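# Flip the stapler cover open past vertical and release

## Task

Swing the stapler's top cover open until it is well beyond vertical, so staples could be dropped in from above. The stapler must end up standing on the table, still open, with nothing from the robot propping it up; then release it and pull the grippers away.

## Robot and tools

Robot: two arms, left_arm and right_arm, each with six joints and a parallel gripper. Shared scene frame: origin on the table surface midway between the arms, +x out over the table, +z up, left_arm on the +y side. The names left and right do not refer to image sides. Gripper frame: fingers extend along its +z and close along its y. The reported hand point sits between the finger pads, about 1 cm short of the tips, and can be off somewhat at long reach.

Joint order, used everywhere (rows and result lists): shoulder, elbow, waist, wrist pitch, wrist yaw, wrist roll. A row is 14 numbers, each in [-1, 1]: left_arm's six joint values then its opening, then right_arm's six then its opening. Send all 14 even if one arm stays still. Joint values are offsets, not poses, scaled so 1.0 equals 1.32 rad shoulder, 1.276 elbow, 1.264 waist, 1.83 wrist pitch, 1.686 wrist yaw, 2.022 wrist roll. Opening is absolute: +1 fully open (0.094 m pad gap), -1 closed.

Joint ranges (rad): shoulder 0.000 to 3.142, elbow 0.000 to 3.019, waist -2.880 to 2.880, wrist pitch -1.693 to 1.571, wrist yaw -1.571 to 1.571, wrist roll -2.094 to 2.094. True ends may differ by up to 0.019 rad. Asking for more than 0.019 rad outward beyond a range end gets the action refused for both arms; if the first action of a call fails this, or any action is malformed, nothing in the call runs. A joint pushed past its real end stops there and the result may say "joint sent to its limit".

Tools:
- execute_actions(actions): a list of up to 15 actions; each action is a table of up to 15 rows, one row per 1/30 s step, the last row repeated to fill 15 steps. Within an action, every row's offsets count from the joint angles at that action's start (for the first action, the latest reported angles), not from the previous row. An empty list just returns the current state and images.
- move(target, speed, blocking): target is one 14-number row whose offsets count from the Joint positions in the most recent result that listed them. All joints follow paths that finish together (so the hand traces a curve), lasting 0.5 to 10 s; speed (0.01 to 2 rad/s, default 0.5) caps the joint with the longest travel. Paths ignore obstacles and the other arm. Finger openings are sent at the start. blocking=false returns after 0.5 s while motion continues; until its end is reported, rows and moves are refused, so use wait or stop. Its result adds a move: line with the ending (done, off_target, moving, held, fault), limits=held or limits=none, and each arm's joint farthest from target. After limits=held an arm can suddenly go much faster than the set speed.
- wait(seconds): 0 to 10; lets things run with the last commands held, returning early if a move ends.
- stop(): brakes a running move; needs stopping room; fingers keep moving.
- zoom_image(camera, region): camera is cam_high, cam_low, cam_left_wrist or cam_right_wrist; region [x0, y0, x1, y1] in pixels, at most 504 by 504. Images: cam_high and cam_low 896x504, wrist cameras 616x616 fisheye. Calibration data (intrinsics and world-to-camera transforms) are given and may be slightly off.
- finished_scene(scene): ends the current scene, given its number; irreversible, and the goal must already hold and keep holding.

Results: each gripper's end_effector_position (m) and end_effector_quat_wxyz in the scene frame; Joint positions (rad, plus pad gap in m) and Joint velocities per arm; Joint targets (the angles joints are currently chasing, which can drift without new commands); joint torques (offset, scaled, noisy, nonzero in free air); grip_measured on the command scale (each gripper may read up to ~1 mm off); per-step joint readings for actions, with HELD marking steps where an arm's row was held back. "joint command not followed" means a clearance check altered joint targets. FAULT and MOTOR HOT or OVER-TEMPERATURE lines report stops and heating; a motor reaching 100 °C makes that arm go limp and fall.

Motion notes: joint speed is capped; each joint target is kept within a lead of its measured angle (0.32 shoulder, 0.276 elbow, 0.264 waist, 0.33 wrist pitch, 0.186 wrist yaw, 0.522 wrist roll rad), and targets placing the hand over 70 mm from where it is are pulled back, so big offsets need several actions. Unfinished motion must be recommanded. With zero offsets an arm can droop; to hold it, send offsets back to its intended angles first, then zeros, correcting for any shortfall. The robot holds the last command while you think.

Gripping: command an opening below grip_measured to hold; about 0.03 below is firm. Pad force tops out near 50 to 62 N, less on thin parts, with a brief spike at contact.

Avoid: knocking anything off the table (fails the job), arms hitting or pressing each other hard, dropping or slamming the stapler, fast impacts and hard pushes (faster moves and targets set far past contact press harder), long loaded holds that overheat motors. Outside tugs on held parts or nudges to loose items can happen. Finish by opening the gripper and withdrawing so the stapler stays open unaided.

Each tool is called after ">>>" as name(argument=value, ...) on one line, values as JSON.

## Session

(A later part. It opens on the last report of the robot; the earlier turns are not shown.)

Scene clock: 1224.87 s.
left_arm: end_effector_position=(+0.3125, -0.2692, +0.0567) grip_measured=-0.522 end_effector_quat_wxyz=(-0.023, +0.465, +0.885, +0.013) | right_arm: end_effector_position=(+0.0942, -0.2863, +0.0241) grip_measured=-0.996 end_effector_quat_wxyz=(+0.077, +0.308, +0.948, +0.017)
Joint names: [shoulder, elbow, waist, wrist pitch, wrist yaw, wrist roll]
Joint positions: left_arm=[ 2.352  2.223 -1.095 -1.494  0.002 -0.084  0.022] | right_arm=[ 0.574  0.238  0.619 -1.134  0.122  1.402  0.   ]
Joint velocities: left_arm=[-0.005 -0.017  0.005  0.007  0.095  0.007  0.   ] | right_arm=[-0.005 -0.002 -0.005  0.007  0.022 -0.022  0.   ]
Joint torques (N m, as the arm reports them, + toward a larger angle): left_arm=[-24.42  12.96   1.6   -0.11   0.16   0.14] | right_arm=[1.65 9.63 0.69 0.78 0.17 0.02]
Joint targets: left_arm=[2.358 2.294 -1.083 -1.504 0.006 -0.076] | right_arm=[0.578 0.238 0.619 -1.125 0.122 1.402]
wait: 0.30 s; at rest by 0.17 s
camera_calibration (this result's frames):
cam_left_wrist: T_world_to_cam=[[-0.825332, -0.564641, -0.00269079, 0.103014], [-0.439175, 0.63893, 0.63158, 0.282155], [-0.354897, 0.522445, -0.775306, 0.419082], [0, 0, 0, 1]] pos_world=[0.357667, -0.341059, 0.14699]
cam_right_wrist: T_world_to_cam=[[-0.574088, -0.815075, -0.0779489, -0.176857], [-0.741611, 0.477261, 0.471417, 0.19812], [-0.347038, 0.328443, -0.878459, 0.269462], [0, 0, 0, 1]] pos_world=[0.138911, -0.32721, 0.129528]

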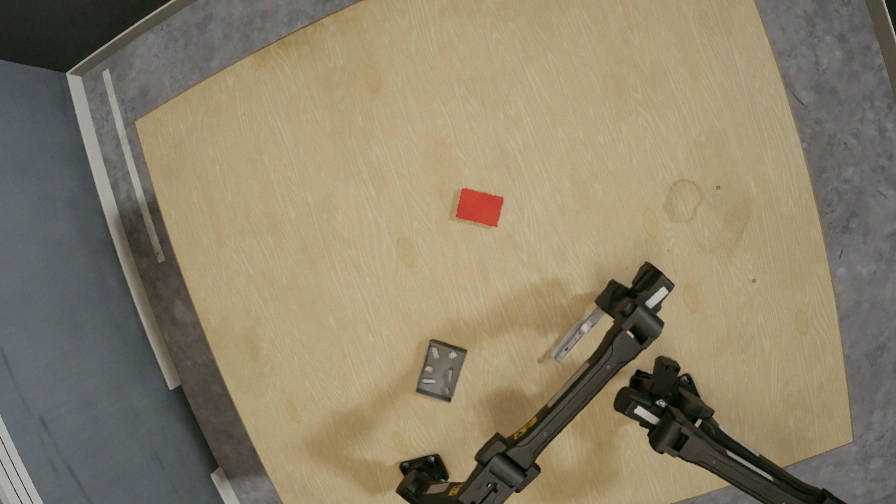

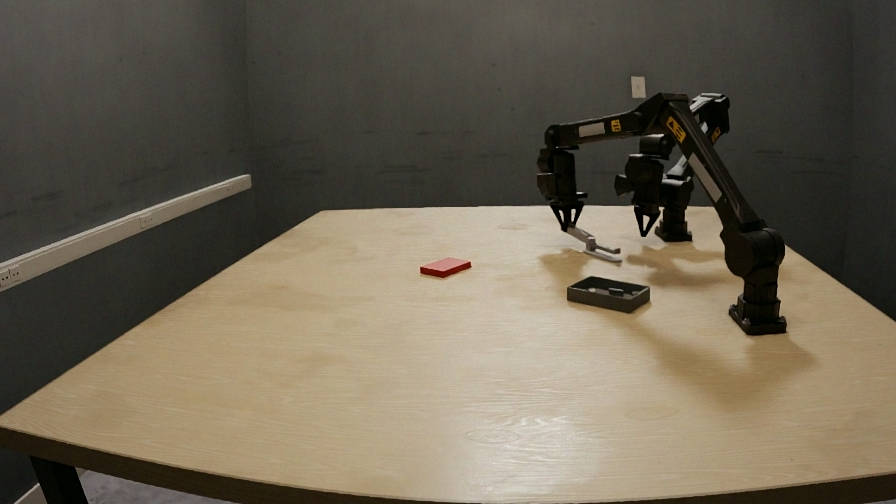

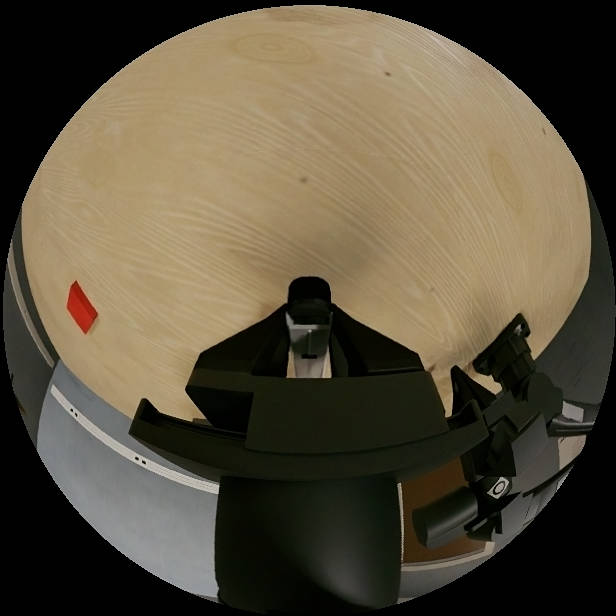

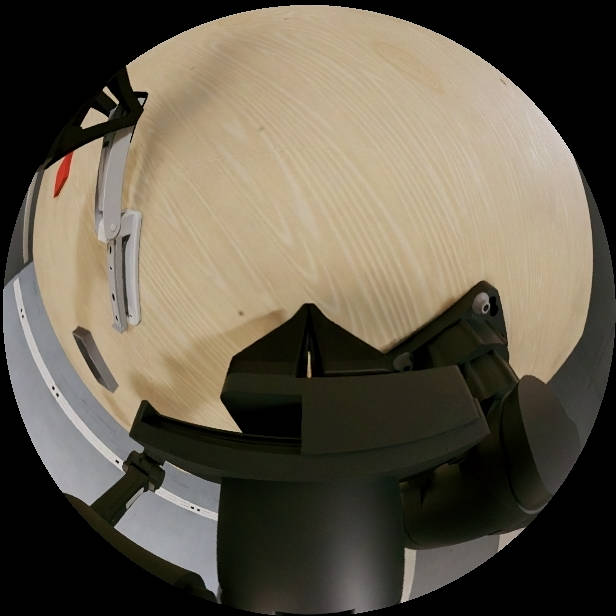

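>>> execute_actions(actions=[[[0.0079,0.0580,0.0095,-0.0077,0.0025,0.004,-0.55,0.003,0,0,0.005,0,0,-1],[0.0111,0.0623,0.0096,-0.0107,0.0028,0.004,-0.55,0.003,0,0,0.005,0,0,-1],[0.0147,0.0677,0.0096,-0.0143,0.0030,0.004,-0.55,0.003,0,0,0.005,0,0,-1],[0.0184,0.0738,0.0097,-0.0181,0.0034,0.004,-0.55,0.003,0,0,0.005,0,0,-1],[0.0221,0.0799,0.0097,-0.0220,0.0037,0.004,-0.55,0.003,0,0,0.005,0,0,-1],[0.0258,0.0860,0.0098,-0.0259,0.0040,0.004,-0.55,0.003,0,0,0.005,0,0,-1],[0.0295,0.0920,0.0098,-0.0298,0.0043,0.004,-0.55,0.003,0,0,0.005,0,0,-1],[0.0329,0.0981,0.0099,-0.0336,0.0046,0.004,-0.55,0.003,0,0,0.005,0,0,-1],[0.0360,0.1036,0.0099,-0.0370,0.0049,0.004,-0.55,0.003,0,0,0.005,0,0,-1],[0.0384,0.1084,0.0100,-0.0399,0.0052,0.004,-0.55,0.003,0,0,0.005,0,0,-1],[0.0400,0.1121,0.0100,-0.0421,0.0054,0.004,-0.55,0.003,0,0,0.005,0,0,-1],[0.0412,0.1145,0.0100,-0.0435,0.0055,0.004,-0.55,0.003,0,0,0.005,0,0,-1],[0.0415,0.1163,0.0100,-0.0444,0.0056,0.004,-0.55,0.003,0,0,0.005,0,0,-1]]])

>>> wait(seconds=0.3)

>>> zoom_image(camera="cam_low", region=[540, 180, 660, 280])

>>> zoom_image(camera="cam_right_wrist", region=[20, 70, 290, 340])

Scene clock: 1237.63 s.
left_arm: end_effector_position=(+0.3125, -0.2695, +0.0522) grip_measured=-0.522 end_effector_quat_wxyz=(-0.044, +0.465, +0.884, +0.023) | right_arm: end_effector_position=(+0.0942, -0.2863, +0.0241) grip_measured=-0.996 end_effector_quat_wxyz=(+0.077, +0.308, +0.948, +0.017)
Joint names: [shoulder, elbow, waist, wrist pitch, wrist yaw, wrist roll]
Joint positions: left_arm=[ 2.401  2.298 -1.094 -1.566  0.008 -0.083  0.022] | right_arm=[ 0.574  0.238  0.619 -1.134  0.122  1.402  0.   ]
Joint velocities: left_arm=[ 0.015  0.022  0.005 -0.017 -0.037 -0.037 -0.   ] | right_arm=[-0.005 -0.017 -0.005  0.007  0.051  0.037  0.   ]
Joint torques (N m, as the arm reports them, + toward a larger angle): left_arm=[-25.18  12.74   1.31  -0.05   0.22   0.15] | right_arm=[1.64 9.63 0.61 0.77 0.17 0.02]
Joint targets: left_arm=[2.407 2.371 -1.083 -1.575 0.012 -0.076] | right_arm=[0.578 0.238 0.619 -1.125 0.122 1.402]
Step readings (joint positions):
0: left_arm=[2.352 2.223 -1.095 -1.494 0.002 -0.084] | right_arm=[0.574 0.238 0.619 -1.134 0.122 1.402]
1: left_arm=[2.352 2.223 -1.095 -1.495 0.002 -0.084] | right_arm=[0.574 0.238 0.619 -1.134 0.122 1.402]
2: left_arm=[2.354 2.225 -1.095 -1.497 0.003 -0.084] | right_arm=[0.574 0.238 0.619 -1.134 0.122 1.402]
4: left_arm=[2.360 2.234 -1.095 -1.506 0.004 -0.084] | right_arm=[0.574 0.238 0.619 -1.134 0.122 1.402]
8: left_arm=[2.379 2.264 -1.094 -1.534 0.006 -0.083] | right_arm=[0.574 0.238 0.619 -1.134 0.122 1.402]
15: Joint positions above
camera_calibration (this result's frames):
cam_left_wrist: T_world_to_cam=[[-0.825154, -0.564908, -0.000995124, 0.102649], [-0.421633, 0.614701, 0.66661, 0.271388], [-0.375961, 0.550475, -0.745406, 0.428336], [0, 0, 0, 1]] pos_world=[0.360165, -0.344624, 0.138476]
cam_right_wrist: T_world_to_cam=[[-0.574088, -0.815075, -0.0779489, -0.176857], [-0.741611, 0.477261, 0.471417, 0.19812], [-0.347038, 0.328443, -0.878459, 0.269462], [0, 0, 0, 1]] pos_world=[0.138911, -0.32721, 0.129528]

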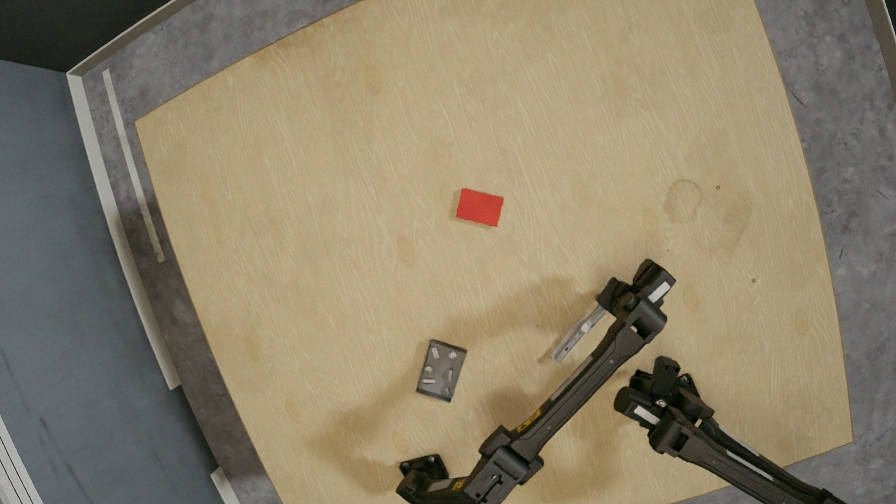

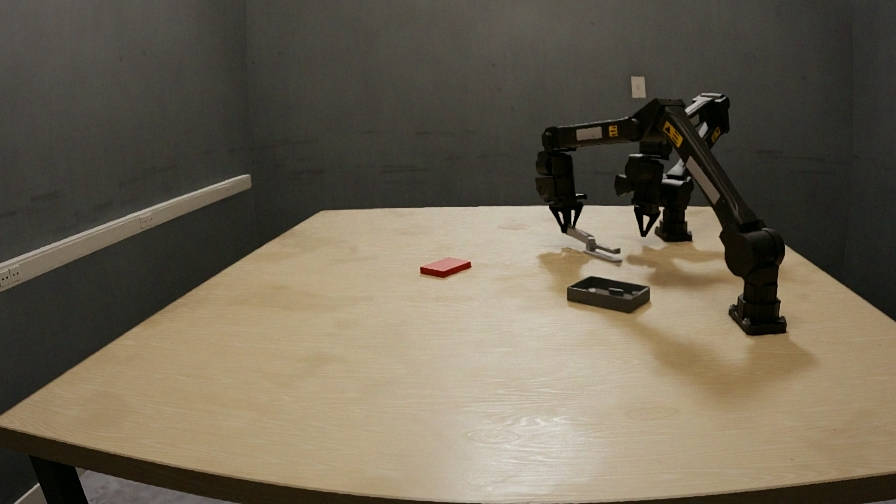

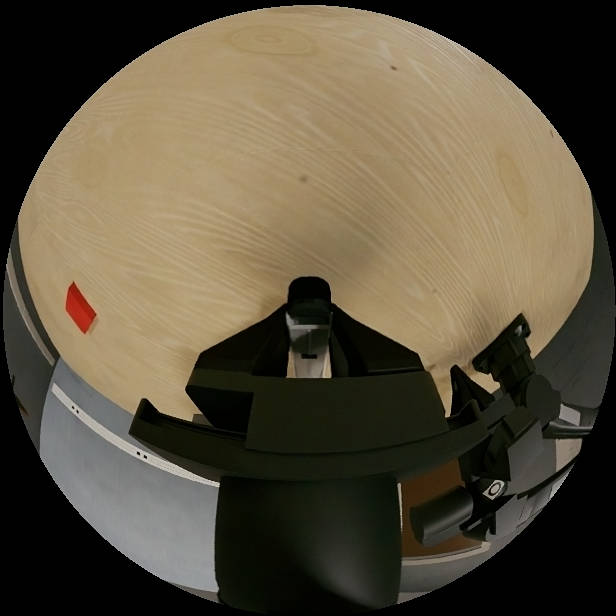

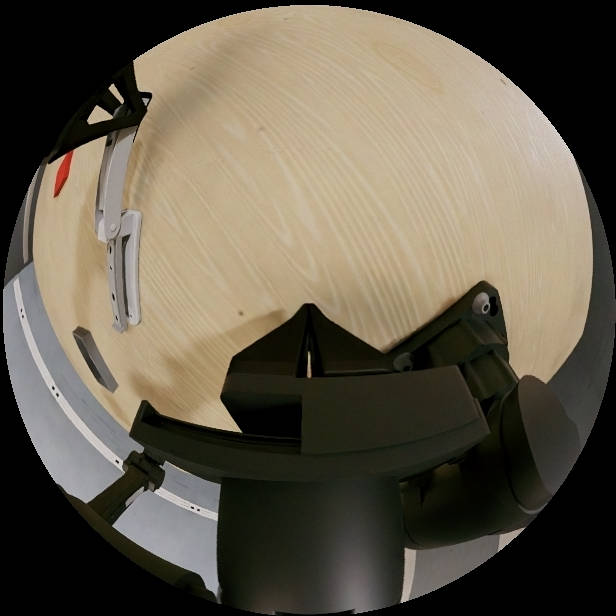

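Scene clock: 1237.93 s.
left_arm: end_effector_position=(+0.3125, -0.2695, +0.0522) grip_measured=-0.522 end_effector_quat_wxyz=(-0.044, +0.465, +0.884, +0.023) | right_arm: end_effector_position=(+0.0942, -0.2863, +0.0241) grip_measured=-0.996 end_effector_quat_wxyz=(+0.077, +0.308, +0.948, +0.017)
Joint names: [shoulder, elbow, waist, wrist pitch, wrist yaw, wrist roll]
Joint positions: left_arm=[ 2.401  2.299 -1.094 -1.567  0.008 -0.083  0.022] | right_arm=[ 0.574  0.238  0.619 -1.134  0.122  1.402  0.   ]
Joint velocities: left_arm=[-0.005  0.002 -0.024 -0.012 -0.037 -0.037 -0.   ] | right_arm=[-0.005 -0.002 -0.005  0.002 -0.066  0.007  0.   ]
Joint torques (N m, as the arm reports them, + toward a larger angle): left_arm=[-24.78  12.93   1.42  -0.07   0.23   0.14] | right_arm=[1.63 9.64 0.64 0.78 0.17 0.02]
Joint targets: left_arm=[2.407 2.371 -1.083 -1.575 0.012 -0.076] | right_arm=[0.578 0.238 0.619 -1.125 0.122 1.402]
wait: 0.30 s; at rest by 0.17 s
camera_calibration (this result's frames):
cam_left_wrist: T_world_to_cam=[[-0.825154, -0.564907, -0.0010258, 0.10265], [-0.421507, 0.61448, 0.666893, 0.271254], [-0.376102, 0.550722, -0.745153, 0.428455], [0, 0, 0, 1]] pos_world=[0.360181, -0.344652, 0.138472]
cam_right_wrist: T_world_to_cam=[[-0.574088, -0.815075, -0.0779489, -0.176857], [-0.741611, 0.477261, 0.471417, 0.19812], [-0.347038, 0.328443, -0.878459, 0.269462], [0, 0, 0, 1]] pos_world=[0.138911, -0.32721, 0.129528]

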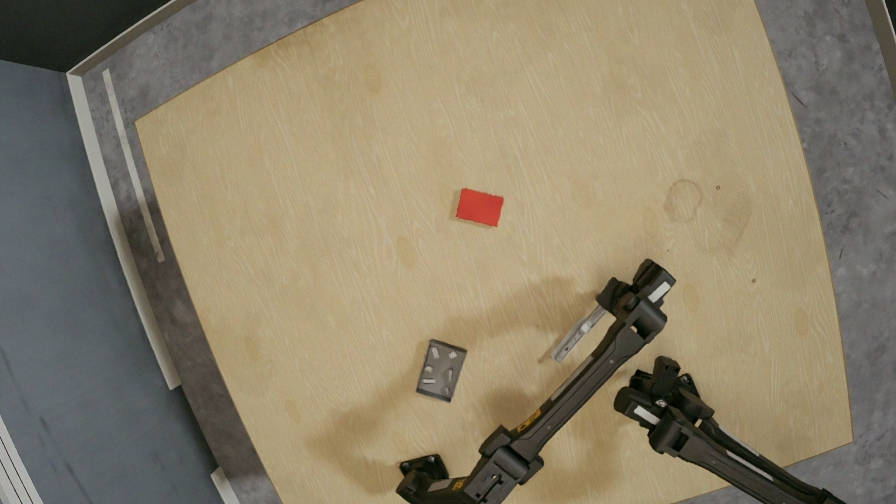

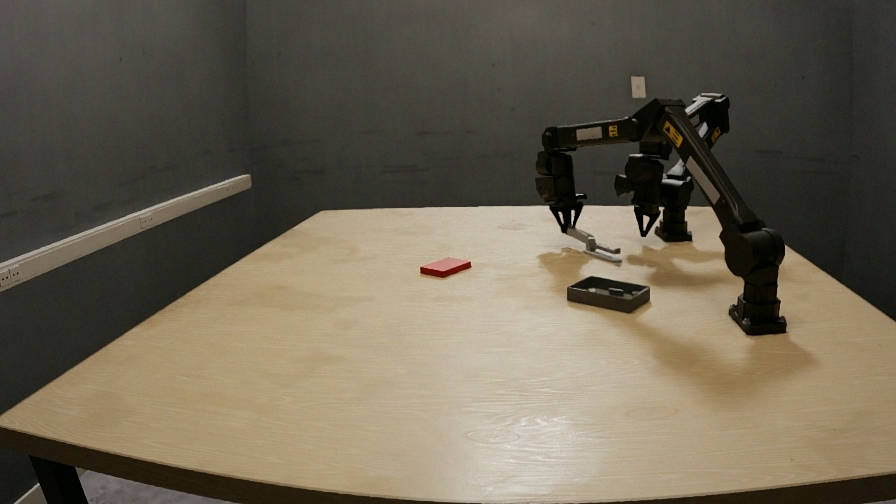

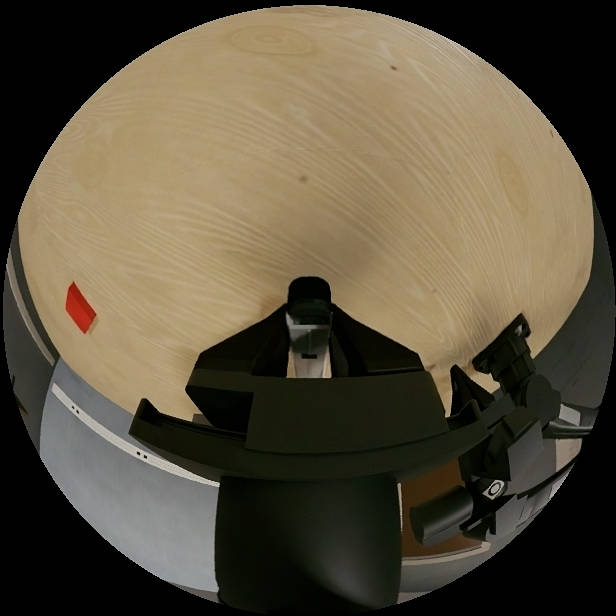

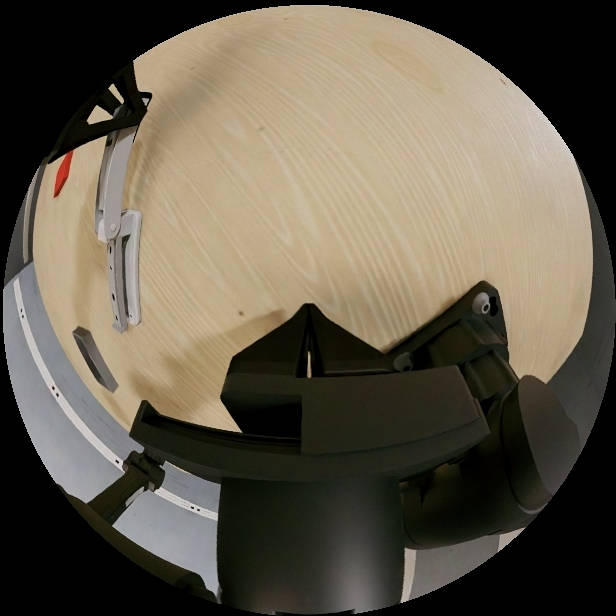

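Region (540, 180, 660, 280) of cam_low's 896x504 image, scaled by 4.200, with more detail than that image has.

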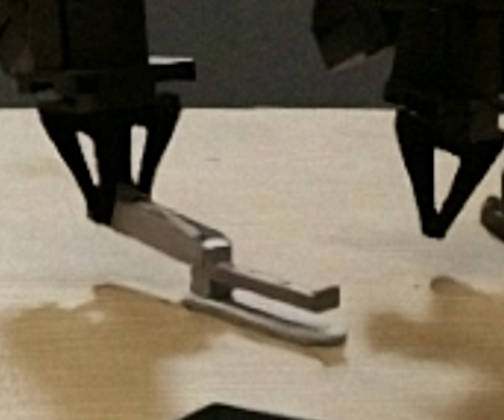

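Region (20, 70, 290, 340) of cam_right_wrist's 616x616 image, scaled by 1.867, with more detail than that image has.

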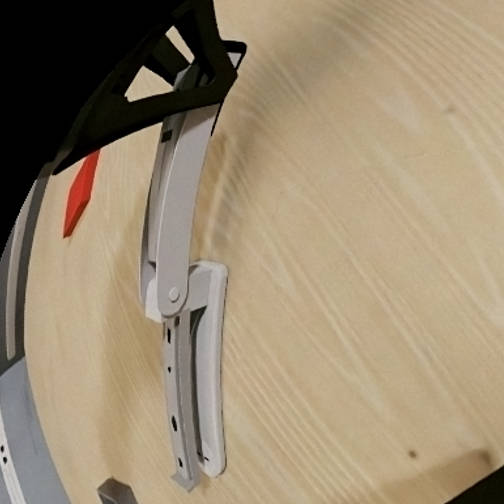

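>>> execute_actions(actions=[[[0.0079,0.0588,0.0087,-0.0066,0.0025,0.0035,-0.55,0.003,0,0,0.005,0,0,-1],[0.0110,0.0631,0.0087,-0.0095,0.0026,0.0035,-0.55,0.003,0,0,0.005,0,0,-1],[0.0145,0.0686,0.0088,-0.0130,0.0028,0.0035,-0.55,0.003,0,0,0.005,0,0,-1],[0.0182,0.0748,0.0088,-0.0168,0.0029,0.0035,-0.55,0.003,0,0,0.005,0,0,-1],[0.0218,0.0809,0.0089,-0.0206,0.0031,0.0035,-0.55,0.003,0,0,0.005,0,0,-1],[0.0254,0.0870,0.0089,-0.0245,0.0033,0.0035,-0.55,0.003,0,0,0.005,0,0,-1],[0.0291,0.0931,0.0089,-0.0283,0.0035,0.0035,-0.55,0.003,0,0,0.005,0,0,-1],[0.0324,0.0992,0.0090,-0.0320,0.0037,0.0035,-0.55,0.003,0,0,0.005,0,0,-1],[0.0354,0.1047,0.0090,-0.0353,0.0038,0.0035,-0.55,0.003,0,0,0.005,0,0,-1],[0.0378,0.1096,0.0091,-0.0382,0.0040,0.0035,-0.55,0.003,0,0,0.005,0,0,-1],[0.0394,0.1133,0.0091,-0.0403,0.0041,0.0035,-0.55,0.003,0,0,0.005,0,0,-1],[0.0406,0.1158,0.0091,-0.0417,0.0042,0.0035,-0.55,0.003,0,0,0.005,0,0,-1],[0.0409,0.1176,0.0091,-0.0426,0.0042,0.0035,-0.55,0.003,0,0,0.005,0,0,-1]]])

>>> wait(seconds=0.3)

>>> zoom_image(camera="cam_low", region=[540, 180, 660, 280])

>>> zoom_image(camera="cam_right_wrist", region=[20, 70, 290, 340])

Scene clock: 1252.37 s.
left_arm: end_effector_position=(+0.3128, -0.2697, +0.0483) grip_measured=-0.522 end_effector_quat_wxyz=(-0.062, +0.464, +0.883, +0.033) | right_arm: end_effector_position=(+0.0942, -0.2863, +0.0241) grip_measured=-0.996 end_effector_quat_wxyz=(+0.077, +0.308, +0.948, +0.017)
Joint names: [shoulder, elbow, waist, wrist pitch, wrist yaw, wrist roll]
Joint positions: left_arm=[ 2.449  2.375 -1.093 -1.637  0.01  -0.082  0.022] | right_arm=[ 0.574  0.238  0.619 -1.134  0.122  1.402  0.   ]
Joint velocities: left_arm=[ 0.005  0.032  0.005 -0.012  0.051  0.051 -0.   ] | right_arm=[ 0.005 -0.017 -0.015  0.002 -0.051 -0.007 -0.   ]
Joint torques (N m, as the arm reports them, + toward a larger angle): left_arm=[-26.07  12.95   1.82  -0.04   0.23   0.13] | right_arm=[1.65 9.65 0.6  0.77 0.17 0.02]
Joint targets: left_arm=[2.455 2.449 -1.082 -1.645 0.015 -0.076] | right_arm=[0.578 0.238 0.619 -1.125 0.122 1.402]
Step readings (joint positions):
0: left_arm=[2.401 2.299 -1.094 -1.567 0.008 -0.083] | right_arm=[0.574 0.238 0.619 -1.134 0.122 1.402]
1: left_arm=[2.401 2.299 -1.094 -1.568 0.008 -0.083] | right_arm=[0.574 0.238 0.619 -1.134 0.122 1.402]
2: left_arm=[2.402 2.301 -1.094 -1.569 0.008 -0.083] | right_arm=[0.574 0.238 0.619 -1.134 0.122 1.402]
4: left_arm=[2.409 2.311 -1.093 -1.578 0.008 -0.083] | right_arm=[0.574 0.238 0.619 -1.134 0.122 1.402]
8: left_arm=[2.428 2.340 -1.093 -1.606 0.009 -0.083] | right_arm=[0.574 0.238 0.619 -1.134 0.122 1.402]
15: Joint positions above
camera_calibration (this result's frames):
cam_left_wrist: T_world_to_cam=[[-0.824817, -0.565395, -0.00205484, 0.102578], [-0.406432, 0.590382, 0.697325, 0.261396], [-0.393051, 0.576001, -0.716752, 0.436501], [0, 0, 0, 1]] pos_world=[0.362415, -0.347751, 0.130795]
cam_right_wrist: T_world_to_cam=[[-0.574088, -0.815075, -0.0779489, -0.176857], [-0.741611, 0.477261, 0.471417, 0.19812], [-0.347038, 0.328443, -0.878459, 0.269462], [0, 0, 0, 1]] pos_world=[0.138911, -0.32721, 0.129528]

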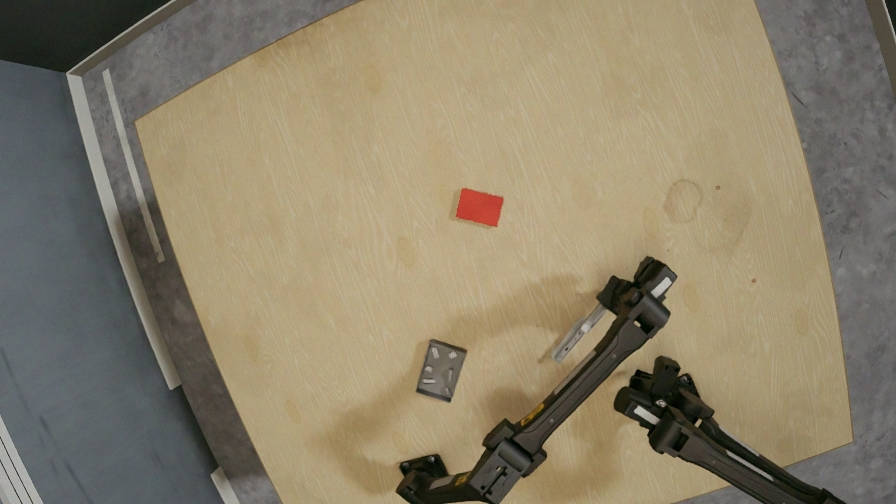

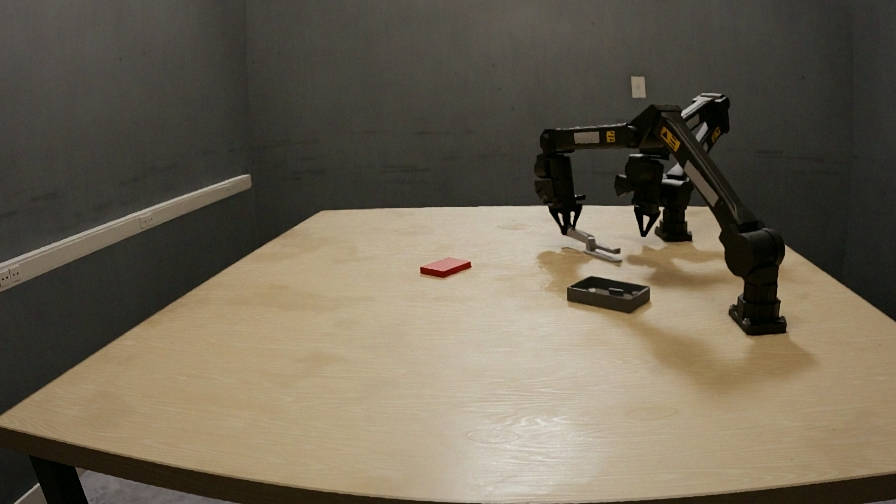

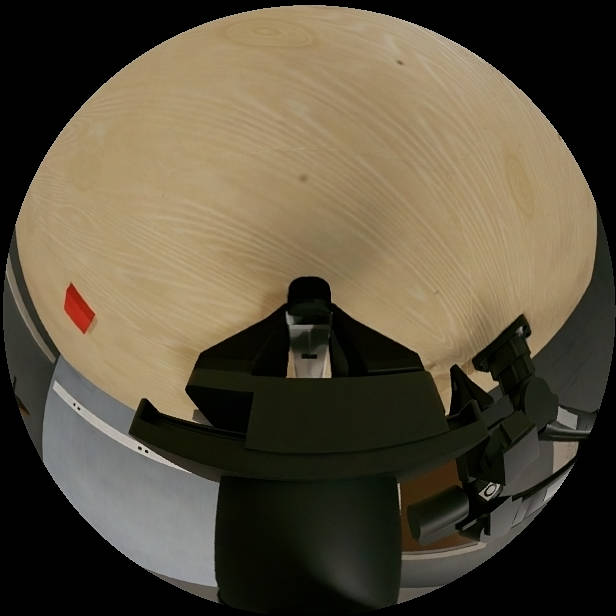

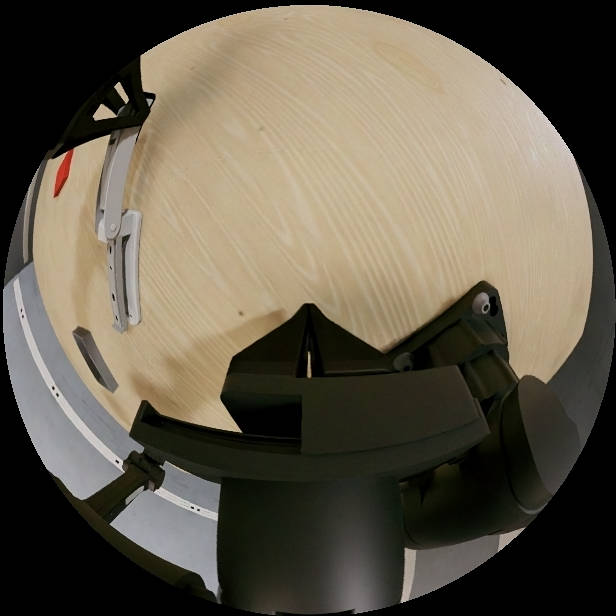

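Scene clock: 1252.67 s.
left_arm: end_effector_position=(+0.3128, -0.2697, +0.0483) grip_measured=-0.522 end_effector_quat_wxyz=(-0.062, +0.464, +0.883, +0.033) | right_arm: end_effector_position=(+0.0942, -0.2863, +0.0241) grip_measured=-0.996 end_effector_quat_wxyz=(+0.077, +0.308, +0.948, +0.017)
Joint names: [shoulder, elbow, waist, wrist pitch, wrist yaw, wrist roll]
Joint positions: left_arm=[ 2.449  2.376 -1.093 -1.638  0.01  -0.082  0.022] | right_arm=[ 0.574  0.238  0.619 -1.134  0.122  1.402  0.   ]
Joint velocities: left_arm=[-0.015 -0.002 -0.015 -0.002  0.037  0.066 -0.001] | right_arm=[-0.005  0.002  0.015 -0.012  0.037 -0.051 -0.   ]
Joint torques (N m, as the arm reports them, + toward a larger angle): left_arm=[-25.45  12.94   1.39  -0.15   0.24   0.13] | right_arm=[1.65 9.65 0.66 0.77 0.17 0.02]
Joint targets: left_arm=[2.455 2.449 -1.082 -1.645 0.015 -0.076] | right_arm=[0.578 0.238 0.619 -1.125 0.122 1.402]
wait: 0.30 s; at rest by 0.17 s
camera_calibration (this result's frames):
cam_left_wrist: T_world_to_cam=[[-0.824788, -0.565439, -0.00170896, 0.102476], [-0.406102, 0.59026, 0.69762, 0.261214], [-0.393453, 0.576083, -0.716466, 0.436647], [0, 0, 0, 1]] pos_world=[0.3624, -0.347785, 0.13079]
cam_right_wrist: T_world_to_cam=[[-0.574088, -0.815075, -0.0779489, -0.176857], [-0.741611, 0.477261, 0.471417, 0.19812], [-0.347038, 0.328443, -0.878459, 0.269462], [0, 0, 0, 1]] pos_world=[0.138911, -0.32721, 0.129528]

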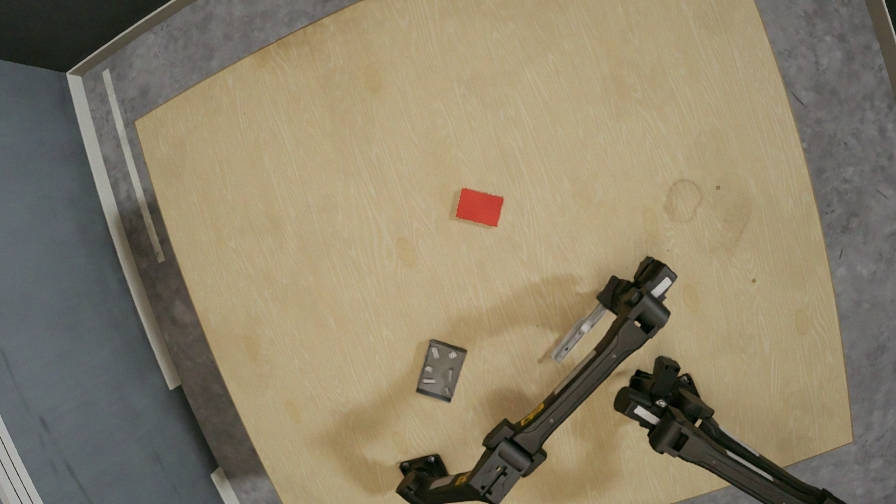

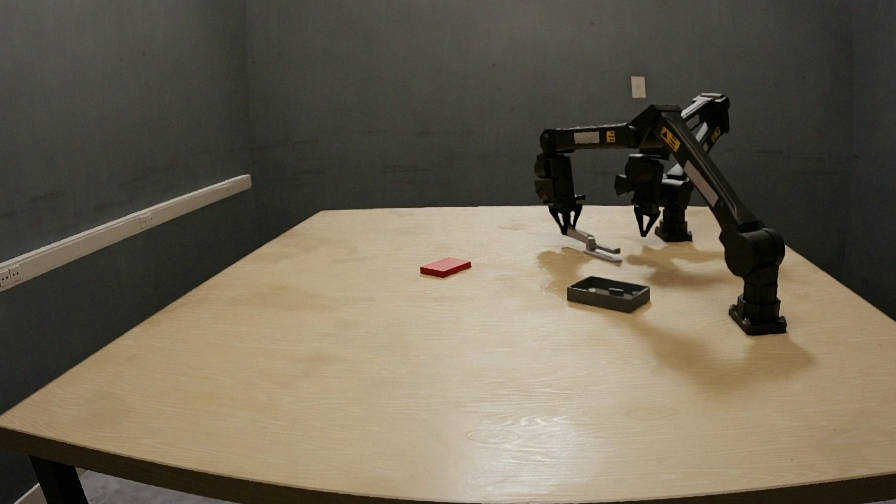

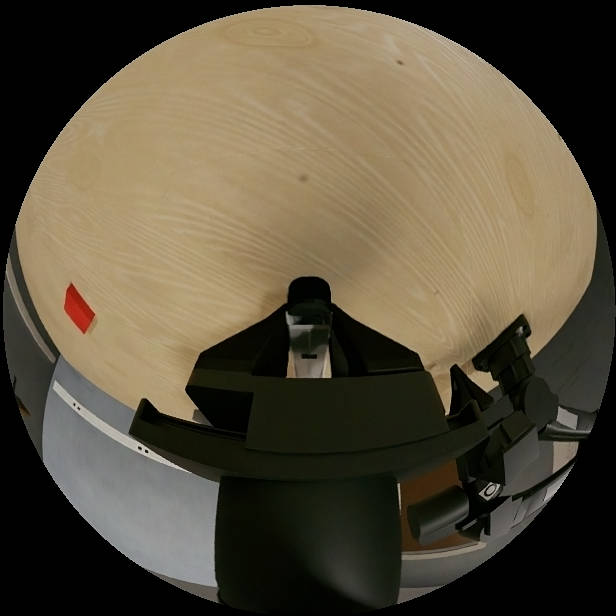

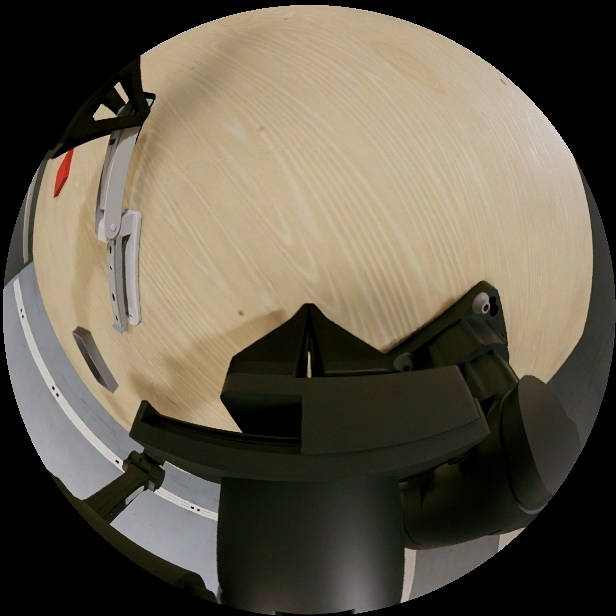

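Region (540, 180, 660, 280) of cam_low's 896x504 image, scaled by 4.200, with more detail than that image has.

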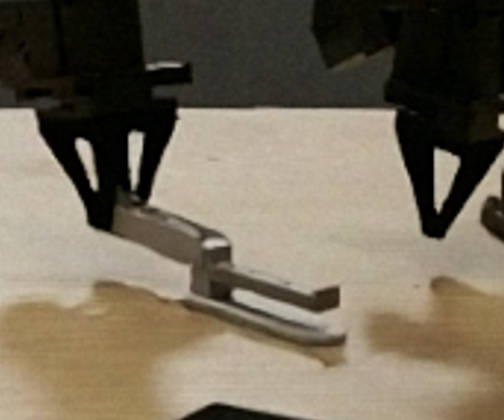

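Region (20, 70, 290, 340) of cam_right_wrist's 616x616 image, scaled by 1.867, with more detail than that image has.

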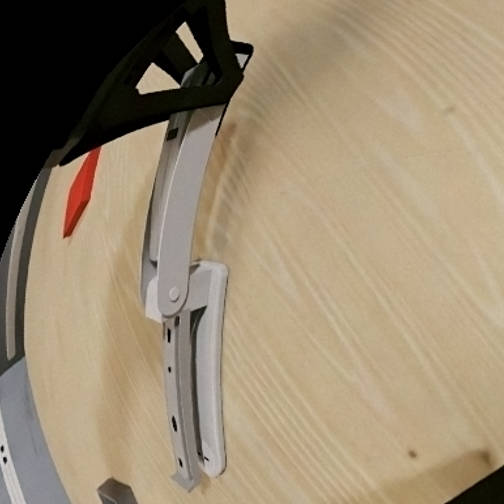

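>>> execute_actions(actions=[[[0.0045,0.0572,0.0087,-0.0038,0.003,0.003,-0.545,0.003,0,0,0.005,0,0,-1],[0.0045,0.0572,0.0087,-0.0038,0.003,0.003,-0.54,0.003,0,0,0.005,0,0,-1],[0.0045,0.0572,0.0087,-0.0038,0.003,0.003,-0.536,0.003,0,0,0.005,0,0,-1],[0.0045,0.0572,0.0087,-0.0038,0.003,0.003,-0.532,0.003,0,0,0.005,0,0,-1],[0.0045,0.0572,0.0087,-0.0038,0.003,0.003,-0.529,0.003,0,0,0.005,0,0,-1],[0.0045,0.0572,0.0087,-0.0038,0.003,0.003,-0.527,0.003,0,0,0.005,0,0,-1],[0.0045,0.0572,0.0087,-0.0038,0.003,0.003,-0.525,0.003,0,0,0.005,0,0,-1],[0.0045,0.0572,0.0087,-0.0038,0.003,0.003,-0.523,0.003,0,0,0.005,0,0,-1],[0.0045,0.0572,0.0087,-0.0038,0.003,0.003,-0.521,0.003,0,0,0.005,0,0,-1],[0.0045,0.0572,0.0087,-0.0038,0.003,0.003,-0.519,0.003,0,0,0.005,0,0,-1],[0.0045,0.0572,0.0087,-0.0038,0.003,0.003,-0.517,0.003,0,0,0.005,0,0,-1],[0.0045,0.0572,0.0087,-0.0038,0.003,0.003,-0.515,0.003,0,0,0.005,0,0,-1],[0.0045,0.0572,0.0087,-0.0038,0.003,0.003,-0.513,0.003,0,0,0.005,0,0,-1],[0.0045,0.0572,0.0087,-0.0038,0.003,0.003,-0.511,0.003,0,0,0.005,0,0,-1],[0.0045,0.0572,0.0087,-0.0038,0.003,0.003,-0.509,0.003,0,0,0.005,0,0,-1]]])

>>> zoom_image(camera="cam_low", region=[540, 180, 660, 280])

>>> zoom_image(camera="cam_right_wrist", region=[20, 70, 290, 340])

Scene clock: 1261.00 s.
left_arm: end_effector_position=(+0.3129, -0.2696, +0.0484) grip_measured=-0.507 end_effector_quat_wxyz=(-0.062, +0.464, +0.883, +0.033) | right_arm: end_effector_position=(+0.0942, -0.2863, +0.0241) grip_measured=-0.996 end_effector_quat_wxyz=(+0.077, +0.308, +0.948, +0.017)
Joint names: [shoulder, elbow, waist, wrist pitch, wrist yaw, wrist roll]
Joint positions: left_arm=[ 2.449  2.376 -1.093 -1.638  0.011 -0.082  0.023] | right_arm=[ 0.574  0.238  0.619 -1.134  0.122  1.402  0.   ]
Joint velocities: left_arm=[-0.015 -0.017 -0.015  0.012  0.066  0.051  0.001] | right_arm=[-0.005  0.012 -0.015 -0.007 -0.037  0.022 -0.001]
Joint torques (N m, as the arm reports them, + toward a larger angle): left_arm=[-25.58  12.98   1.56  -0.08   0.24   0.13] | right_arm=[1.6  9.64 0.63 0.78 0.17 0.02]
Joint targets: left_arm=[2.455 2.449 -1.082 -1.645 0.016 -0.076] | right_arm=[0.578 0.238 0.619 -1.125 0.122 1.402]
Step readings (joint positions):
0: left_arm=[2.449 2.376 -1.093 -1.638 0.010 -0.082] | right_arm=[0.574 0.238 0.619 -1.134 0.122 1.402]
1: left_arm=[2.449 2.376 -1.093 -1.638 0.010 -0.082] | right_arm=[0.574 0.238 0.619 -1.134 0.122 1.402]
2: left_arm=[2.449 2.376 -1.093 -1.638 0.010 -0.082] | right_arm=[0.574 0.238 0.619 -1.134 0.122 1.402]
4: left_arm=[2.449 2.376 -1.093 -1.638 0.010 -0.082] | right_arm=[0.574 0.238 0.619 -1.134 0.122 1.402]
8: left_arm=[2.449 2.376 -1.093 -1.638 0.011 -0.082] | right_arm=[0.574 0.238 0.619 -1.134 0.122 1.402]
15: Joint positions above
camera_calibration (this result's frames):
cam_left_wrist: T_world_to_cam=[[-0.824543, -0.565798, -0.00133247, 0.102486], [-0.406131, 0.590215, 0.697642, 0.261221], [-0.393938, 0.575777, -0.716445, 0.436727], [0, 0, 0, 1]] pos_world=[0.362638, -0.347648, 0.130789]
cam_right_wrist: T_world_to_cam=[[-0.574088, -0.815075, -0.0779489, -0.176857], [-0.741611, 0.477261, 0.471417, 0.19812], [-0.347038, 0.328443, -0.878459, 0.269462], [0, 0, 0, 1]] pos_world=[0.138911, -0.32721, 0.129528]

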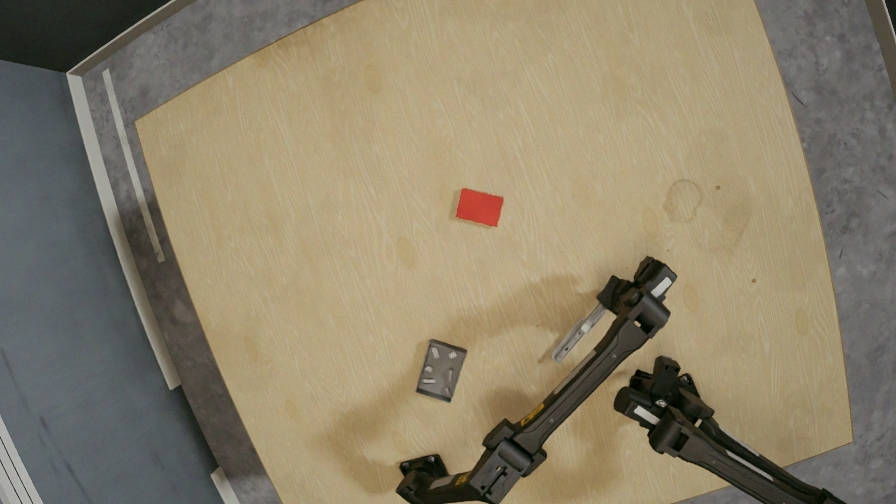

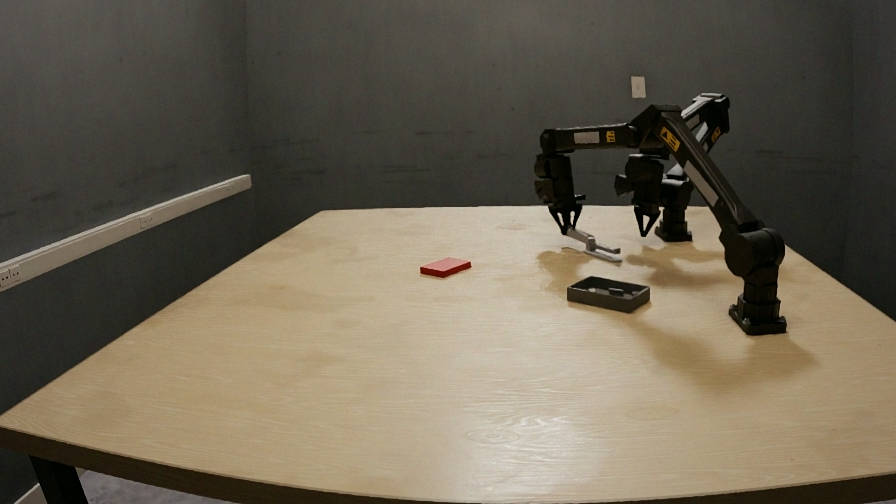

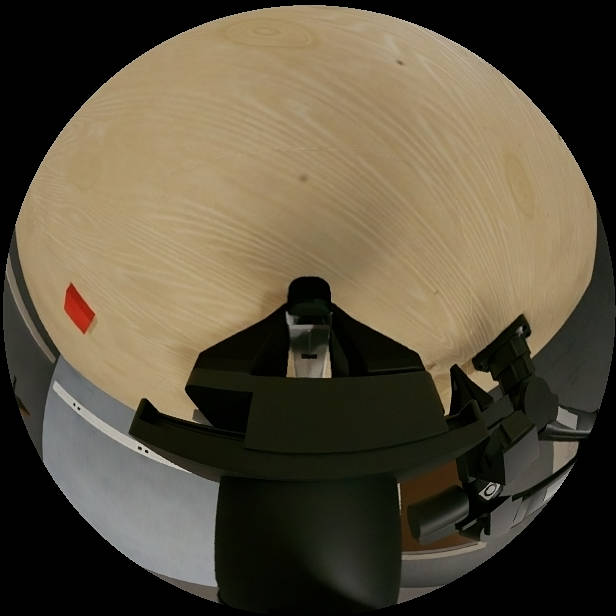

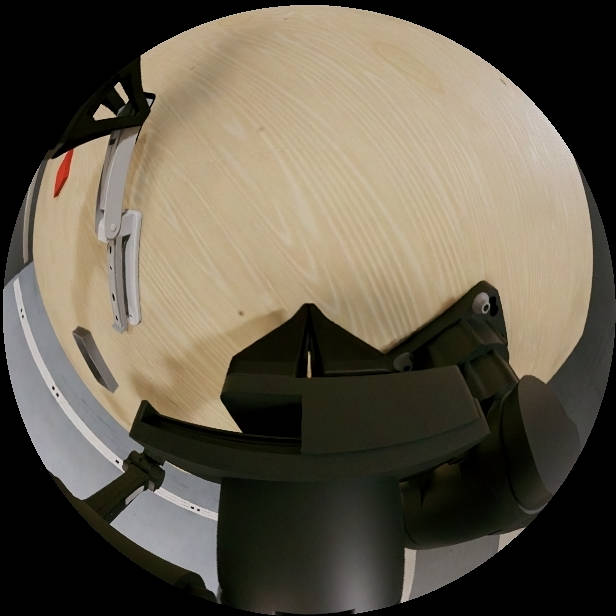

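Region (540, 180, 660, 280) of cam_low's 896x504 image, scaled by 4.200, with more detail than that image has.

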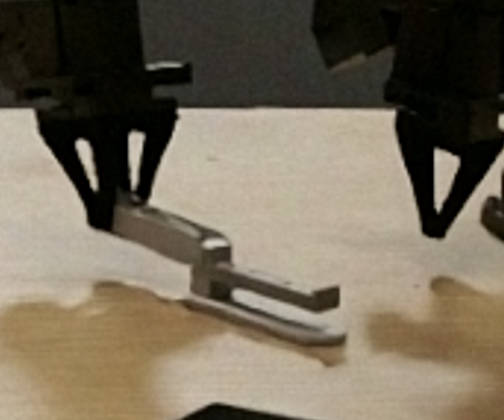

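Region (20, 70, 290, 340) of cam_right_wrist's 616x616 image, scaled by 1.867, with more detail than that image has.

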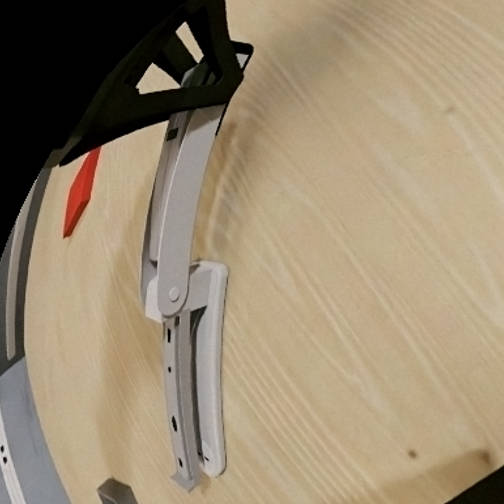

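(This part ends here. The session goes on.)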